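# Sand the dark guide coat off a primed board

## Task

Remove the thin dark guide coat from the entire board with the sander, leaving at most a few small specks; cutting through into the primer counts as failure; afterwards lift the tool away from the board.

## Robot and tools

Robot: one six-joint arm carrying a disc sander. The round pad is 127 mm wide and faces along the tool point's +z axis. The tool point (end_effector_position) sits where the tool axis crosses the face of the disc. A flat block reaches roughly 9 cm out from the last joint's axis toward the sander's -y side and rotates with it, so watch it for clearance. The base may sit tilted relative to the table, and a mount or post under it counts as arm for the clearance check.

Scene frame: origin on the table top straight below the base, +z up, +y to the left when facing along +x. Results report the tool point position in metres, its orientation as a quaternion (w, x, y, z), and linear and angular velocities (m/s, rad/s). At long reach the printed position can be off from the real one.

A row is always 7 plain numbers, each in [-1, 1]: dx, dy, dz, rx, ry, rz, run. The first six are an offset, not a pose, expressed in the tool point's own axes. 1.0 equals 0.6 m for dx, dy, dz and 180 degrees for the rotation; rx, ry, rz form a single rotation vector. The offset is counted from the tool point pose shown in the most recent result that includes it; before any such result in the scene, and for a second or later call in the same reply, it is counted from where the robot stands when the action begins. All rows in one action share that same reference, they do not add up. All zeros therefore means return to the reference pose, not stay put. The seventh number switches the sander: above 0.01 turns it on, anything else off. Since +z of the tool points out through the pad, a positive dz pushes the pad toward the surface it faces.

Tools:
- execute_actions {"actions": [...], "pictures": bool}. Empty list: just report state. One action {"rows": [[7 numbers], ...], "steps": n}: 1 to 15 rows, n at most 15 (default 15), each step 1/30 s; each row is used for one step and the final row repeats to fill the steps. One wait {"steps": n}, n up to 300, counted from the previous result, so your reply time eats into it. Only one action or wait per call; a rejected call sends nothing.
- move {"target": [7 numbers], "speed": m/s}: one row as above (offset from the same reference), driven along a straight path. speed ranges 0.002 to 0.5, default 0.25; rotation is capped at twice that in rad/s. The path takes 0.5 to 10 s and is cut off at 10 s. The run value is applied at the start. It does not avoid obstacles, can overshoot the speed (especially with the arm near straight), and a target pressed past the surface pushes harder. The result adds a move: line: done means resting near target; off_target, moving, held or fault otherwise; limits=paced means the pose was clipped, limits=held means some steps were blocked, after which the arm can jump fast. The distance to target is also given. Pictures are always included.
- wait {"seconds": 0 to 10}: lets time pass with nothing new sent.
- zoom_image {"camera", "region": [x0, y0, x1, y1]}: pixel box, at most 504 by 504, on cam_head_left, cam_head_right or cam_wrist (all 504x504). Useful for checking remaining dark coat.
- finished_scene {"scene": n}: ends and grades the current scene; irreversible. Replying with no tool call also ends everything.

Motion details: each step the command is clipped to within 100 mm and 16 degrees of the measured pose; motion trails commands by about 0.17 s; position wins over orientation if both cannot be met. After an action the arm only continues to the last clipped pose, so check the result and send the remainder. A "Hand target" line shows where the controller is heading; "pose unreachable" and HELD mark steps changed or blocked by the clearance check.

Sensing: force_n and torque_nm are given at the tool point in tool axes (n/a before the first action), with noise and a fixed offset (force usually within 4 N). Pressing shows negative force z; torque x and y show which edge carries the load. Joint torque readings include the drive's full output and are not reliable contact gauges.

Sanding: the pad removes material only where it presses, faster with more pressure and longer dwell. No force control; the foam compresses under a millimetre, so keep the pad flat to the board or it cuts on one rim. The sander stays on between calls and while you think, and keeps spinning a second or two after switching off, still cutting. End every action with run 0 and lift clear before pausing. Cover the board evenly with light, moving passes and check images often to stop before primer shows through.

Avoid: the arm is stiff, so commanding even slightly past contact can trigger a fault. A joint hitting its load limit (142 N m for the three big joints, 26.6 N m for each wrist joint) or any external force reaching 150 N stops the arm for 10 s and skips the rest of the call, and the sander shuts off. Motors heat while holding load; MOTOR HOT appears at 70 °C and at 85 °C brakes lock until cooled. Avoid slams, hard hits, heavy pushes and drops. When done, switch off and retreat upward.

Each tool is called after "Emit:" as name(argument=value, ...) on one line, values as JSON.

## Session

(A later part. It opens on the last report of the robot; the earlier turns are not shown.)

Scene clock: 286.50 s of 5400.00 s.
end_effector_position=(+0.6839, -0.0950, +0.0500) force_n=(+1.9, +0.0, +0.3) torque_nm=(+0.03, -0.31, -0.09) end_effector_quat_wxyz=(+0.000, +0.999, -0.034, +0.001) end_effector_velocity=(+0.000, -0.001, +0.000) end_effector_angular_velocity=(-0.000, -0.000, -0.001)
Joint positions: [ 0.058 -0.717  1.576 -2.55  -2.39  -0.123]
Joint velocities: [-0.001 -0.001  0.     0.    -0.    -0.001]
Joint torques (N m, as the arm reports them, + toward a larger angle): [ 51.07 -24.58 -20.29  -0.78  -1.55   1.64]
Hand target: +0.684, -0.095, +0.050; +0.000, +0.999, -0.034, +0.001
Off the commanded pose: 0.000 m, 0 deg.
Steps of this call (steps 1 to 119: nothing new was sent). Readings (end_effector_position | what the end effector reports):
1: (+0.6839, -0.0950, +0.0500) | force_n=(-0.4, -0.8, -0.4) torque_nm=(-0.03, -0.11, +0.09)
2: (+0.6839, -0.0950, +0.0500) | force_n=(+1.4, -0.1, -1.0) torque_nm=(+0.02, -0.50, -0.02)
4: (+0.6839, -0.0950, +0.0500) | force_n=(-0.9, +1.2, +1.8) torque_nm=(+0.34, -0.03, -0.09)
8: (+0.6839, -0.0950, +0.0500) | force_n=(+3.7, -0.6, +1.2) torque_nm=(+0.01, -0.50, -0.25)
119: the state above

Emit:
move(target=[0, 0.05, 0.0092, 0, 0, 0, 1], speed=0.05)

Emit:
move(target=[0, 0, 0.00183, 0, 0, 0, 1], speed=0.02)

Emit:
move(target=[-0.6667, 0, -0.00047, 0, 0, 0, 1], speed=0.08)

Emit:
move(target=[0, -0.1, 0, 0, 0, 0, 1], speed=0.08)

Emit:
move(target=[0.6667, 0, 0.00047, 0, 0, 0, 1], speed=0.08)

Emit:
move(target=[0, 0, -0.005, 0, 0, 0, 0], speed=0.05)

Scene clock: 303.70 s of 5400.00 s.
end_effector_position=(+0.6819, -0.1247, +0.0446) force_n=(+1.9, +0.8, -0.1) torque_nm=(+0.06, -0.19, -0.21) end_effector_quat_wxyz=(+0.000, +0.999, -0.034, +0.001) end_effector_velocity=(+0.000, -0.003, +0.000) end_effector_angular_velocity=(+0.000, -0.002, -0.002)
Joint positions: [ 0.023 -0.746  1.585 -2.568 -2.385 -0.175]
Joint velocities: [-0.002 -0.004  0.    -0.002  0.001 -0.003]
Joint torques (N m, as the arm reports them, + toward a larger angle): [ 25.26 -55.55  -3.27  -4.05   1.44  -1.16]
Hand target: +0.682, -0.125, +0.045; +0.000, +0.999, -0.034, +0.001
Off the commanded pose: 0.000 m, 0 deg.
move: done

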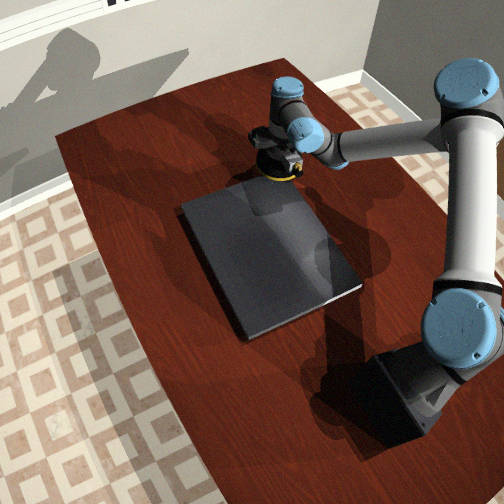

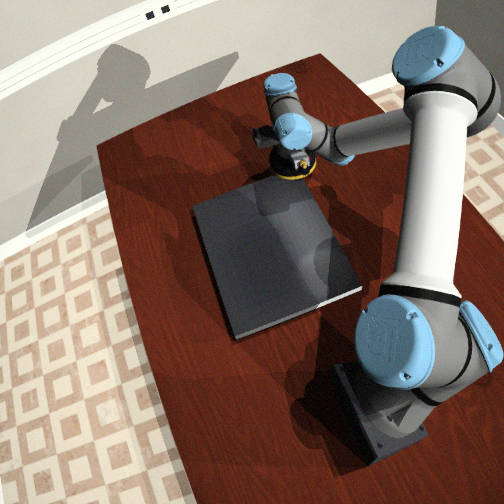

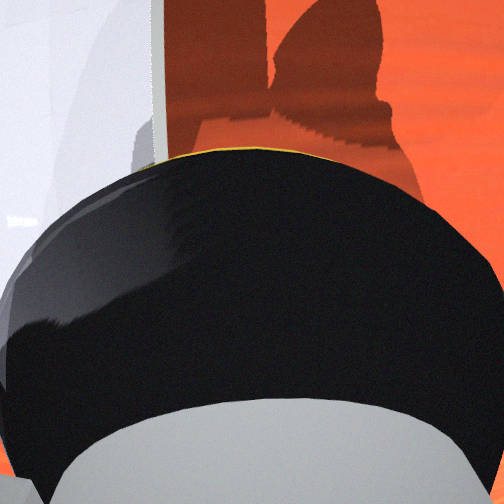

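Scene clock: 304.63 s of 5400.00 s.
end_effector_position=(+0.6819, -0.1250, +0.0436) force_n=(+3.4, -1.2, -6.0) torque_nm=(-0.15, -0.55, +0.00) end_effector_quat_wxyz=(+0.000, +0.999, -0.034, +0.001) end_effector_velocity=(-0.000, -0.000, -0.001) end_effector_angular_velocity=(-0.000, +0.000, -0.002)
Joint positions: [ 0.021 -0.745  1.585 -2.571 -2.385 -0.177]
Joint velocities: [-0.001  0.001  0.    -0.002  0.     0.001]
Joint torques (N m, as the arm reports them, + toward a larger angle): [ 22.76 -20.34  -3.71  -3.3    1.23  -1.44]
Hand target: +0.682, -0.125, +0.043; +0.000, +0.999, -0.034, +0.001
Off the commanded pose: 0.000 m, 0 deg.
move: done

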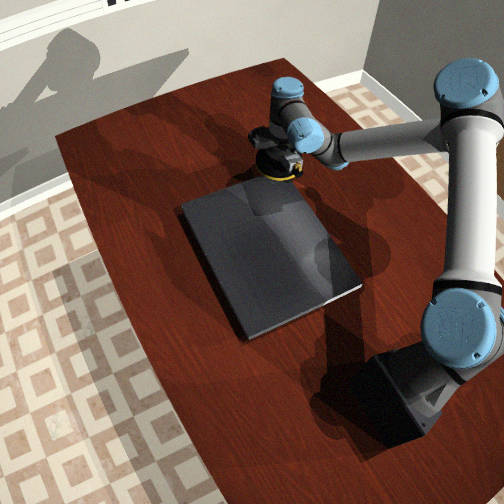

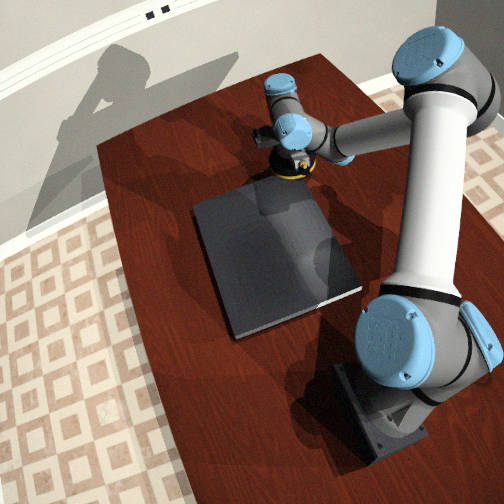

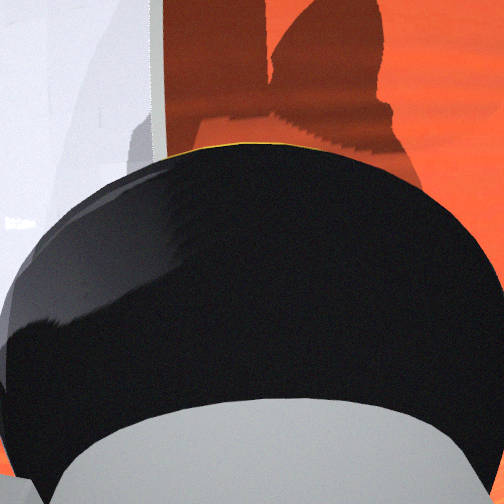

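Scene clock: 310.30 s of 5400.00 s.
end_effector_position=(+0.2831, -0.0978, +0.0424) force_n=(+0.5, -2.0, -14.2) torque_nm=(+0.00, -0.24, +0.16) end_effector_quat_wxyz=(+0.000, +0.999, -0.034, +0.001) end_effector_velocity=(-0.002, -0.000, -0.000) end_effector_angular_velocity=(-0.003, -0.003, -0.001)
Joint positions: [-0.16  -0.973  2.742 -3.678 -2.339 -0.427]
Joint velocities: [-0.003  0.009  0.005 -0.023  0.    -0.007]
Joint torques (N m, as the arm reports them, + toward a larger angle): [ 5.07 -1.48 14.77 -2.84  0.9  -1.34]
Hand target: +0.283, -0.098, +0.042; +0.000, +0.999, -0.034, +0.001
Off the commanded pose: 0.000 m, 0 deg.
move: done

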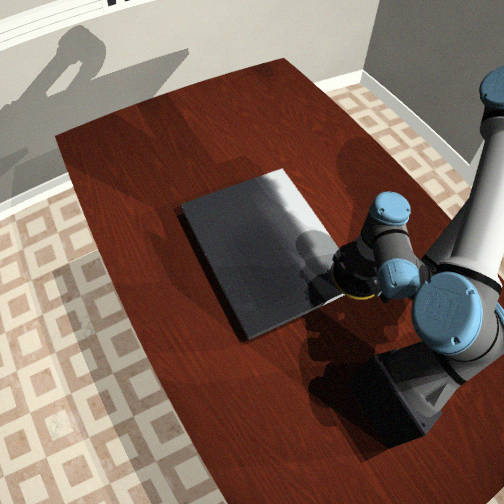

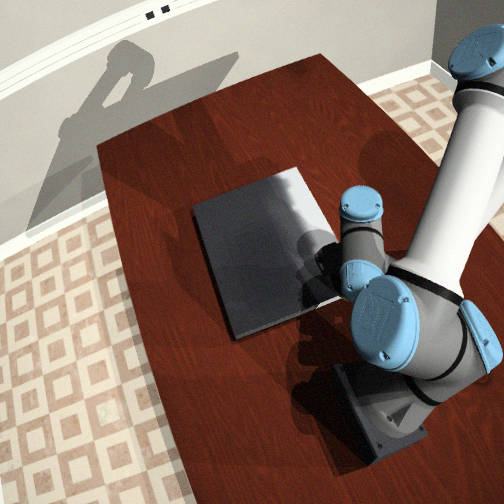

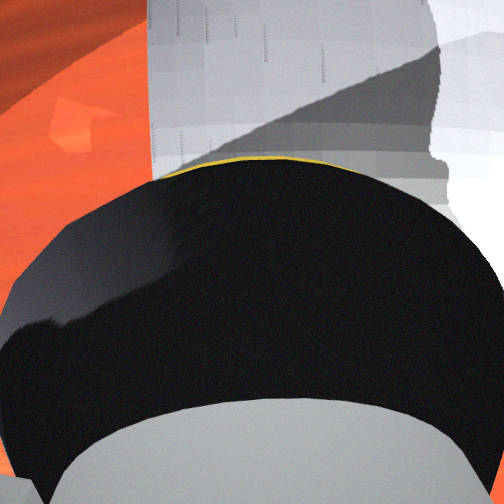

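Scene clock: 311.73 s of 5400.00 s.
end_effector_position=(+0.2869, -0.0381, +0.0424) force_n=(-4.9, +4.1, -31.9) torque_nm=(+0.70, +0.38, -0.30) end_effector_quat_wxyz=(+0.000, +0.999, -0.034, +0.001) end_effector_velocity=(+0.000, +0.002, -0.000) end_effector_angular_velocity=(-0.002, +0.002, +0.001)
Joint positions: [-0.009 -0.818  2.701 -3.644 -2.379 -0.219]
Joint velocities: [ 0.005  0.003 -0.003  0.008 -0.004  0.009]
Joint torques (N m, as the arm reports them, + toward a larger angle): [26.02 -1.13 -4.27  1.35 -1.8   1.58]
Hand target: +0.287, -0.038, +0.042; +0.000, +0.999, -0.034, +0.001
Off the commanded pose: 0.000 m, 0 deg.
move: done

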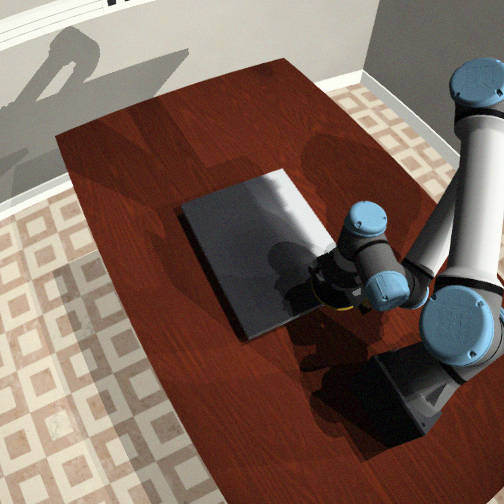

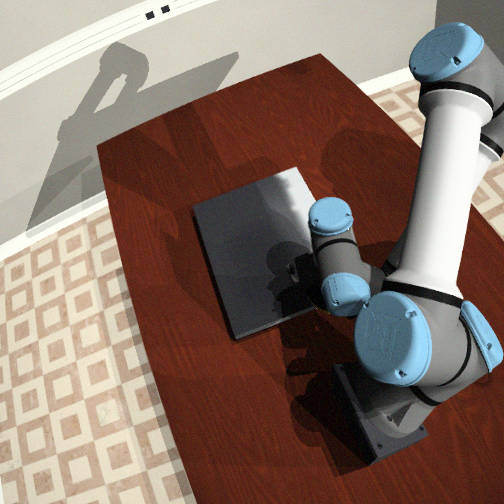

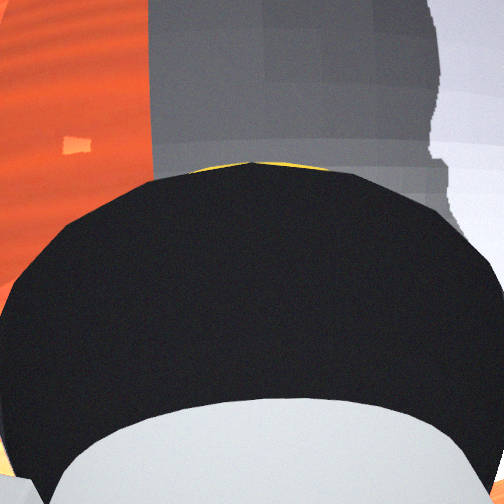

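Scene clock: 317.40 s of 5400.00 s.
end_effector_position=(+0.6857, -0.0651, +0.0434) force_n=(-1.6, +3.4, -12.1) torque_nm=(+0.63, -0.59, -0.21) end_effector_quat_wxyz=(+0.000, +0.999, -0.034, +0.001) end_effector_velocity=(+0.003, -0.001, +0.001) end_effector_angular_velocity=(-0.000, -0.001, -0.001)
Joint positions: [ 0.081 -0.67   1.564 -2.561 -2.392 -0.09 ]
Joint velocities: [ 0.     0.002 -0.01   0.007 -0.     0.   ]
Joint torques (N m, as the arm reports them, + toward a larger angle): [ 45.12 -19.47 -19.04  -0.9   -1.59   1.49]
Hand target: +0.686, -0.065, +0.043; +0.000, +0.999, -0.034, +0.001
Off the commanded pose: 0.000 m, 0 deg.
move: done

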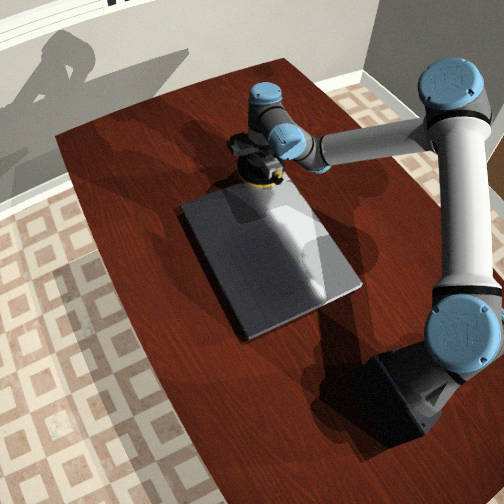

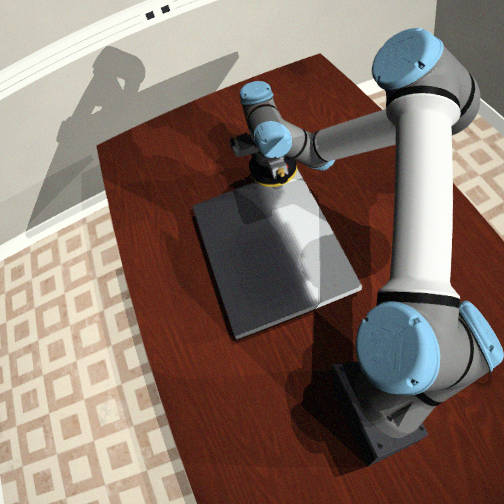

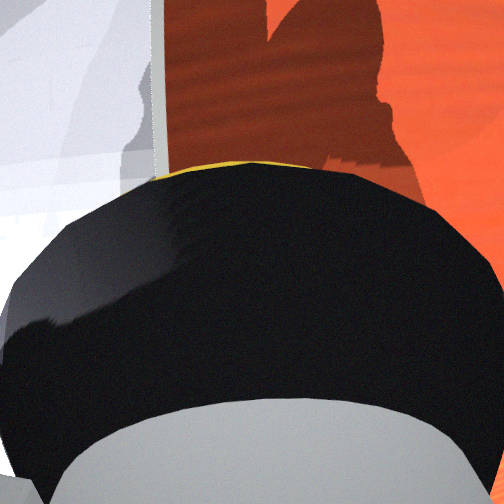

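Scene clock: 318.33 s of 5400.00 s.
end_effector_position=(+0.6859, -0.0651, +0.0463) force_n=(+1.5, -1.8, +0.2) torque_nm=(-0.32, -0.29, +0.11) end_effector_quat_wxyz=(+0.000, +0.999, -0.034, +0.001) end_effector_velocity=(+0.000, -0.001, +0.002) end_effector_angular_velocity=(-0.000, -0.001, -0.002)
Joint positions: [ 0.084 -0.674  1.563 -2.553 -2.393 -0.085]
Joint velocities: [ 0.001 -0.003 -0.     0.002  0.     0.001]
Joint torques (N m, as the arm reports them, + toward a larger angle): [ 52.2  -54.91 -20.38  -0.85  -1.32   1.11]
Hand target: +0.686, -0.065, +0.046; +0.000, +0.999, -0.034, +0.001
Off the commanded pose: 0.000 m, 0 deg.
move: done

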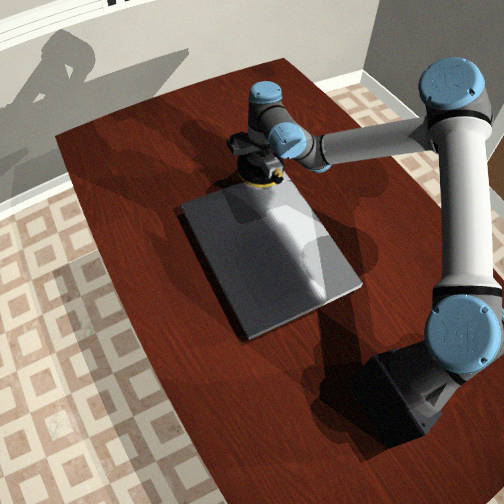

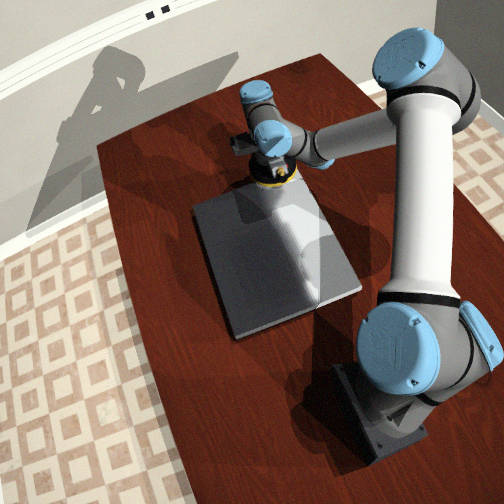

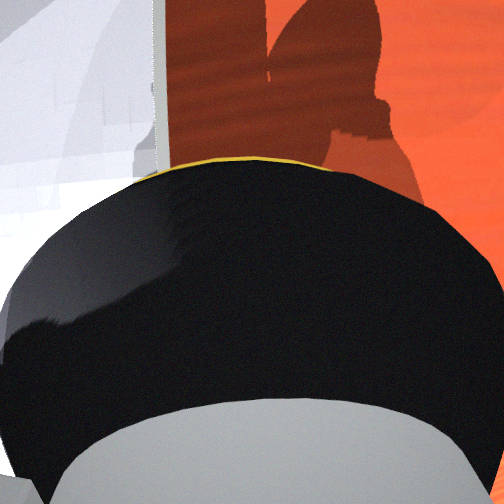

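Emit:
zoom_image(camera="cam_head_left", region=[170, 150, 380, 350])

Emit:
zoom_image(camera="cam_head_right", region=[170, 150, 380, 350])

Region (170, 150, 380, 350) of cam_head_left's 504x504 image, scaled by 2.400, with more detail than that image has; it fills the top 480 rows of this view, and the rest is white.

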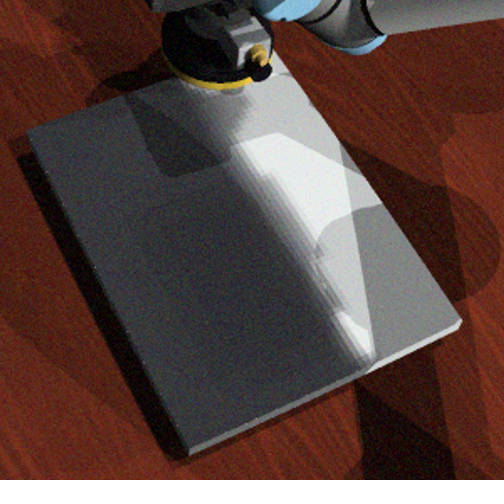

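Region (170, 150, 380, 350) of cam_head_right's 504x504 image, scaled by 2.400, with more detail than that image has; it fills the top 480 rows of this view, and the rest is white.

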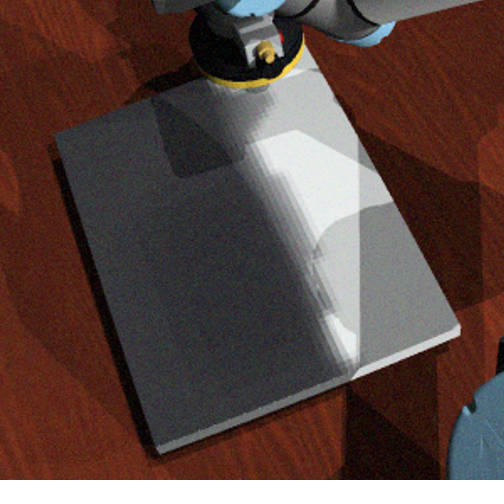

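Emit:
move(target=[0.0333, -0.1083, 0.0031, 0, 0, 0, 1], speed=0.1)

Emit:
move(target=[0, 0, 0.00183, 0, 0, 0, 1], speed=0.02)

Emit:
execute_actions(actions=[{"steps": 8}], pictures=false)

Emit:
move(target=[-0.7333, 0, -0.00065, 0, 0, 0, 1], speed=0.08)

Emit:
move(target=[0, -0.1, 0, 0, 0, 0, 1], speed=0.08)

Emit:
move(target=[0.7333, 0, 0.00065, 0, 0, 0, 1], speed=0.08)

Emit:
move(target=[0, 0, -0.005, 0, 0, 0, 0], speed=0.05)

Scene clock: 344.07 s of 5400.00 s.
end_effector_position=(+0.7101, -0.0018, +0.0445) force_n=(-0.1, +3.7, -2.9) torque_nm=(+0.35, -0.27, +0.03) end_effector_quat_wxyz=(+0.000, +0.999, -0.034, +0.001) end_effector_velocity=(+0.000, +0.002, -0.000) end_effector_angular_velocity=(-0.000, +0.002, +0.002)
Joint positions: [ 0.147 -0.556  1.448 -2.488 -2.396  0.007]
Joint velocities: [ 0.002  0.004 -0.003  0.004 -0.     0.003]
Joint torques (N m, as the arm reports them, + toward a larger angle): [ 51.01 -27.91 -19.98  -0.96  -1.29   1.6 ]
Hand target: +0.710, -0.002, +0.044; +0.000, +0.999, -0.034, +0.001
Off the commanded pose: 0.000 m, 0 deg.
move: done

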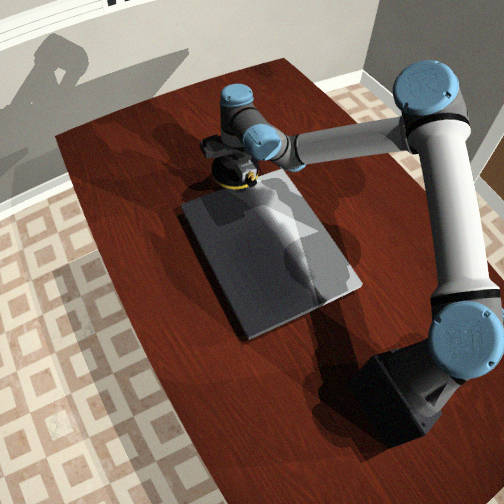

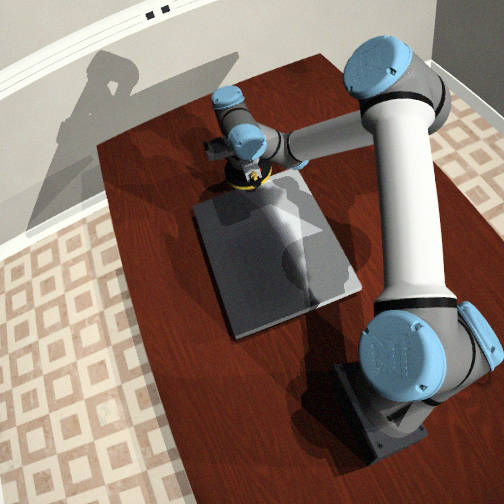

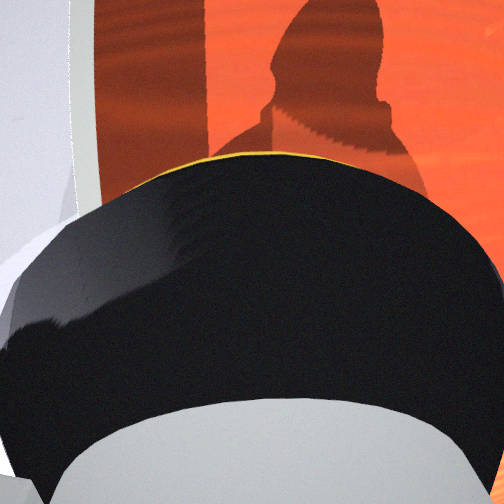

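Scene clock: 345.00 s of 5400.00 s.
end_effector_position=(+0.7102, -0.0016, +0.0435) force_n=(+1.4, +0.1, -8.6) torque_nm=(+0.05, -0.59, +0.06) end_effector_quat_wxyz=(+0.000, +0.999, -0.034, +0.001) end_effector_velocity=(+0.001, -0.001, -0.001) end_effector_angular_velocity=(-0.000, -0.000, -0.003)
Joint positions: [ 0.146 -0.554  1.448 -2.491 -2.396  0.005]
Joint velocities: [-0.002  0.    -0.001 -0.001  0.    -0.   ]
Joint torques (N m, as the arm reports them, + toward a larger angle): [ 23.44 -23.83 -15.11  -2.87  -0.11  -1.51]
Hand target: +0.710, -0.002, +0.043; +0.000, +0.999, -0.034, +0.001
Off the commanded pose: 0.000 m, 0 deg.
move: done

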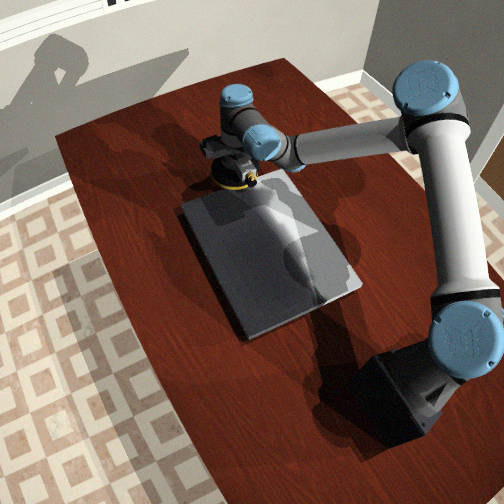

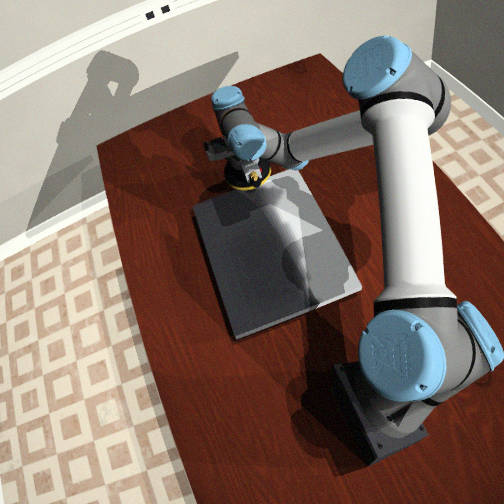

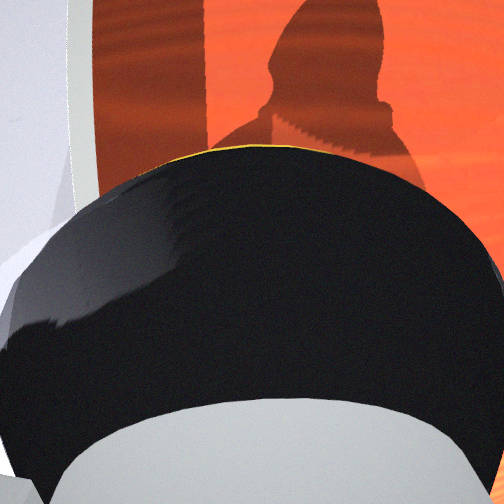

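Scene clock: 345.27 s of 5400.00 s.
end_effector_position=(+0.7102, -0.0016, +0.0434) force_n=(-0.3, +0.2, -9.1) torque_nm=(+0.01, -0.53, -0.12) end_effector_quat_wxyz=(+0.000, +0.999, -0.034, +0.001) end_effector_velocity=(+0.000, -0.000, -0.000) end_effector_angular_velocity=(+0.000, +0.000, -0.000)
Joint positions: [ 0.146 -0.554  1.448 -2.491 -2.396  0.005]
Joint velocities: [-0.     0.001 -0.001  0.    -0.    -0.   ]
Joint torques (N m, as the arm reports them, + toward a larger angle): [ 25.02 -23.77 -10.6   -3.4    0.98  -1.24]
Hand target: +0.710, -0.002, +0.043; +0.000, +0.999, -0.034, +0.001
Off the commanded pose: 0.000 m, 0 deg.
Steps of this call (steps 1 to 8: nothing new was sent). Readings (end_effector_position | what the end effector reports):
1: (+0.7102, -0.0016, +0.0434) | force_n=(+4.8, -2.3, -2.8) torque_nm=(-0.52, -0.92, -0.01)
2: (+0.7102, -0.0016, +0.0434) | force_n=(+4.1, +0.9, -8.9) torque_nm=(+0.30, -0.83, -0.09)
4: (+0.7102, -0.0016, +0.0434) | force_n=(+5.7, +1.3, -3.2) torque_nm=(+0.18, -0.81, -0.24)
8: the state above

Scene clock: 351.43 s of 5400.00 s.
end_effector_position=(+0.2715, +0.0282, +0.0423) force_n=(-3.7, -0.9, -24.6) torque_nm=(+0.08, +0.48, +0.12) end_effector_quat_wxyz=(+0.000, +0.999, -0.034, +0.001) end_effector_velocity=(-0.002, +0.000, -0.000) end_effector_angular_velocity=(+0.000, -0.002, +0.001)
Joint positions: [ 0.151 -0.657  2.671 -3.604 -2.396  0.014]
Joint velocities: [ 0.     0.009  0.004 -0.016  0.    -0.003]
Joint torques (N m, as the arm reports them, + toward a larger angle): [22.82  0.12 11.54 -1.61  1.05 -1.3 ]
Hand target: +0.271, +0.028, +0.042; +0.000, +0.999, -0.034, +0.001
Off the commanded pose: 0.000 m, 0 deg.
move: done

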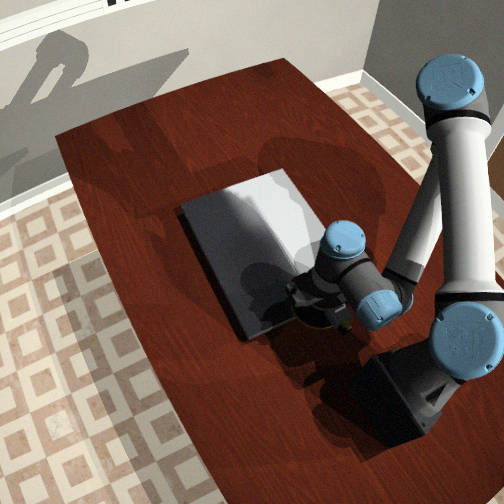

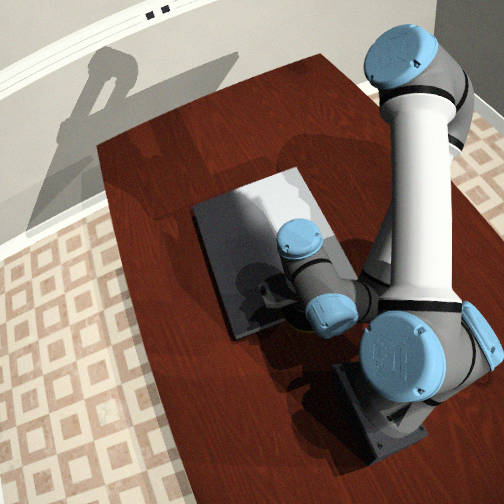

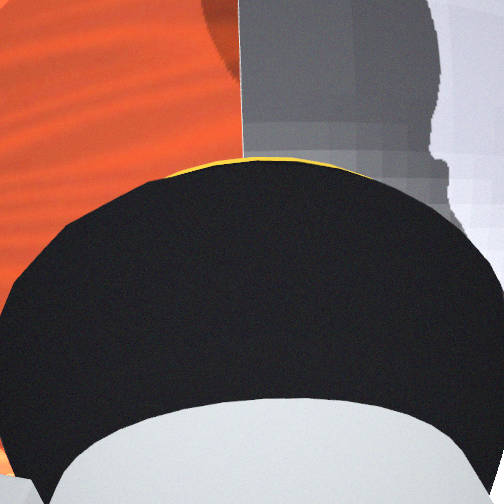

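Scene clock: 352.87 s of 5400.00 s.
end_effector_position=(+0.2753, +0.0879, +0.0423) force_n=(+0.1, -1.1, -26.5) torque_nm=(-0.10, +0.44, +0.10) end_effector_quat_wxyz=(+0.000, +0.999, -0.034, +0.001) end_effector_velocity=(+0.001, +0.002, -0.000) end_effector_angular_velocity=(-0.001, +0.001, -0.001)
Joint positions: [ 0.296 -0.583  2.579 -3.432 -2.388  0.225]
Joint velocities: [ 0.005  0.002 -0.006  0.01  -0.     0.01 ]
Joint torques (N m, as the arm reports them, + toward a larger angle): [30.92 -1.3  -6.15  1.23  1.29  1.65]
Hand target: +0.275, +0.088, +0.042; +0.000, +0.999, -0.034, +0.001
Off the commanded pose: 0.000 m, 0 deg.
move: done

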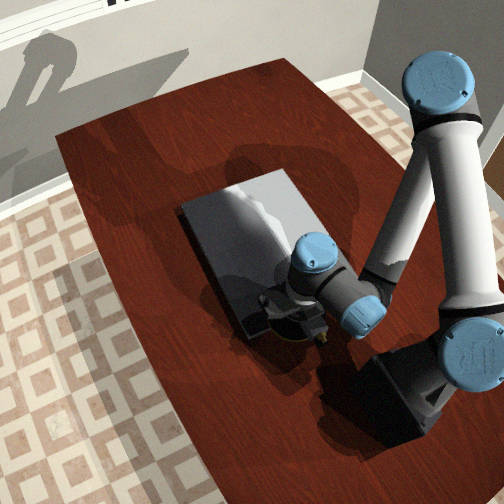

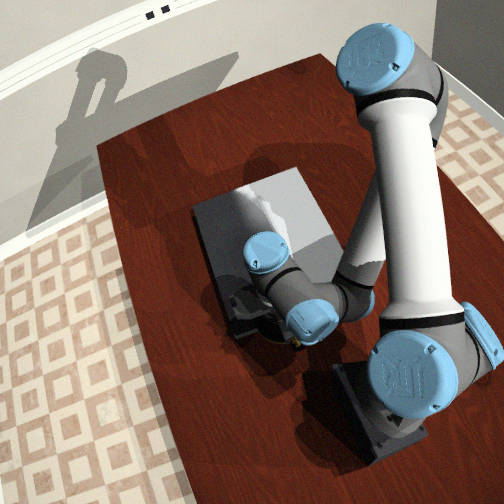

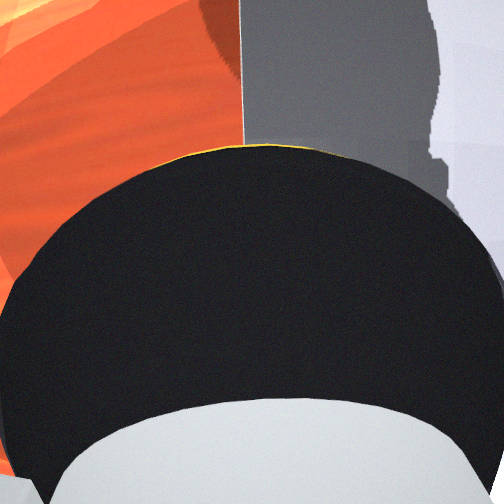

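Scene clock: 359.03 s of 5400.00 s.
end_effector_position=(+0.7141, +0.0583, +0.0433) force_n=(+4.2, -1.3, -9.4) torque_nm=(+0.09, -1.13, -0.16) end_effector_quat_wxyz=(+0.000, +0.999, -0.034, +0.001) end_effector_velocity=(+0.003, -0.000, +0.000) end_effector_angular_velocity=(+0.000, +0.000, -0.001)
Joint positions: [ 0.203 -0.468  1.387 -2.454 -2.396  0.089]
Joint velocities: [-0.     0.003 -0.009  0.007  0.     0.001]
Joint torques (N m, as the arm reports them, + toward a larger angle): [ 24.97 -21.95 -20.82  -1.09  -1.63   1.83]
Hand target: +0.714, +0.058, +0.043; +0.000, +0.999, -0.034, +0.001
Off the commanded pose: 0.001 m, 0 deg.
move: done

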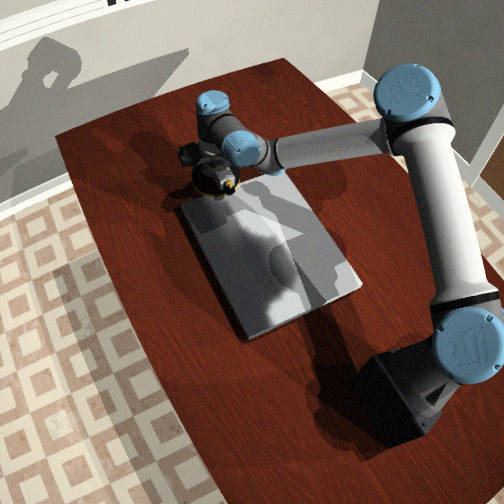

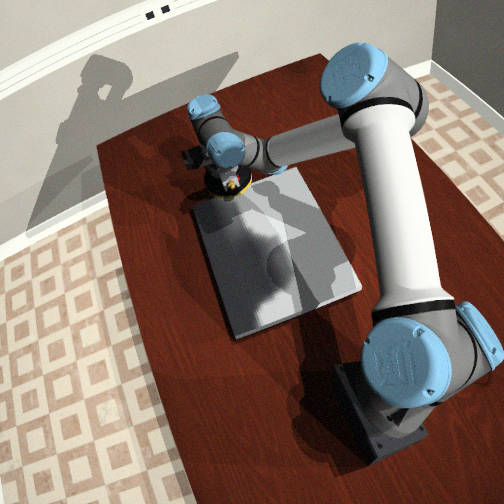

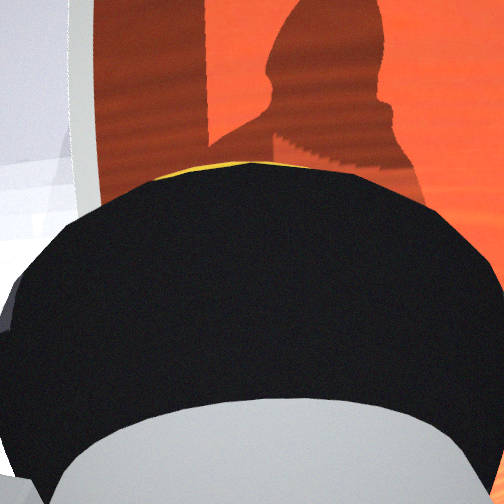

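Scene clock: 359.97 s of 5400.00 s.
end_effector_position=(+0.7142, +0.0583, +0.0462) force_n=(-0.7, +1.4, -1.4) torque_nm=(+0.30, -0.05, -0.07) end_effector_quat_wxyz=(+0.000, +0.999, -0.034, +0.001) end_effector_velocity=(+0.000, -0.000, +0.002) end_effector_angular_velocity=(+0.000, -0.001, +0.001)
Joint positions: [ 0.206 -0.471  1.386 -2.447 -2.396  0.094]
Joint velocities: [ 0.001 -0.002 -0.     0.002  0.     0.   ]
Joint torques (N m, as the arm reports them, + toward a larger angle): [ 53.75 -57.05 -22.59  -0.8    1.52   1.51]
Hand target: +0.714, +0.058, +0.046; +0.000, +0.999, -0.034, +0.001
Off the commanded pose: 0.000 m, 0 deg.
move: done

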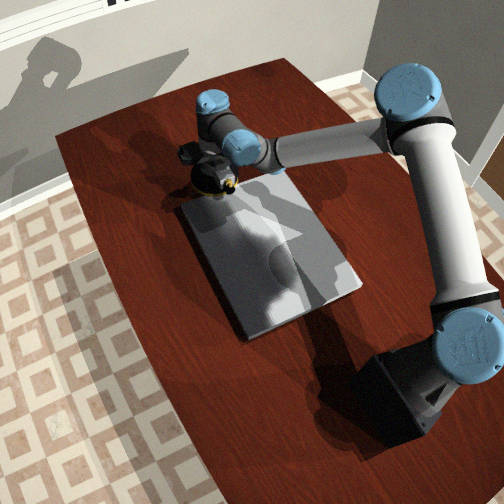

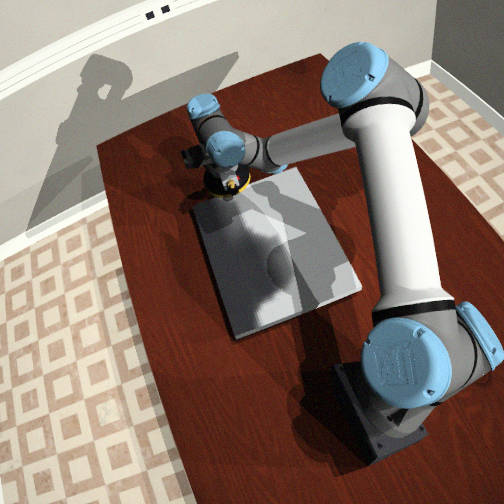

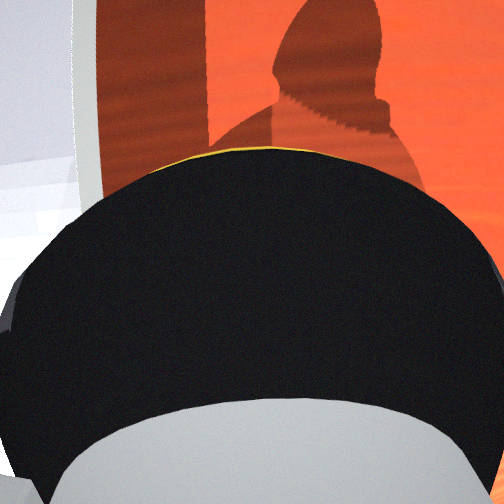

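Emit:
zoom_image(camera="cam_head_left", region=[170, 150, 380, 350])

Region (170, 150, 380, 350) of cam_head_left's 504x504 image, scaled by 2.400, with more detail than that image has; it fills the top 480 rows of this view, and the rest is white.

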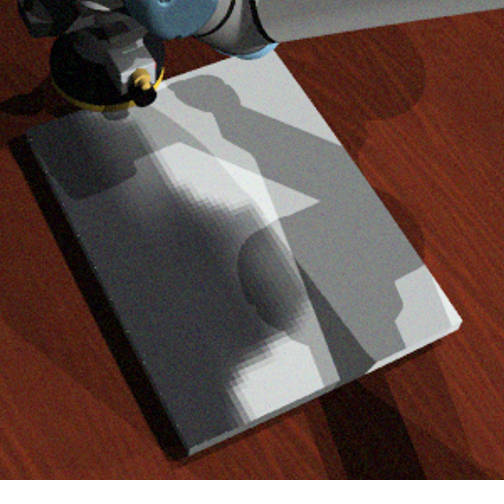

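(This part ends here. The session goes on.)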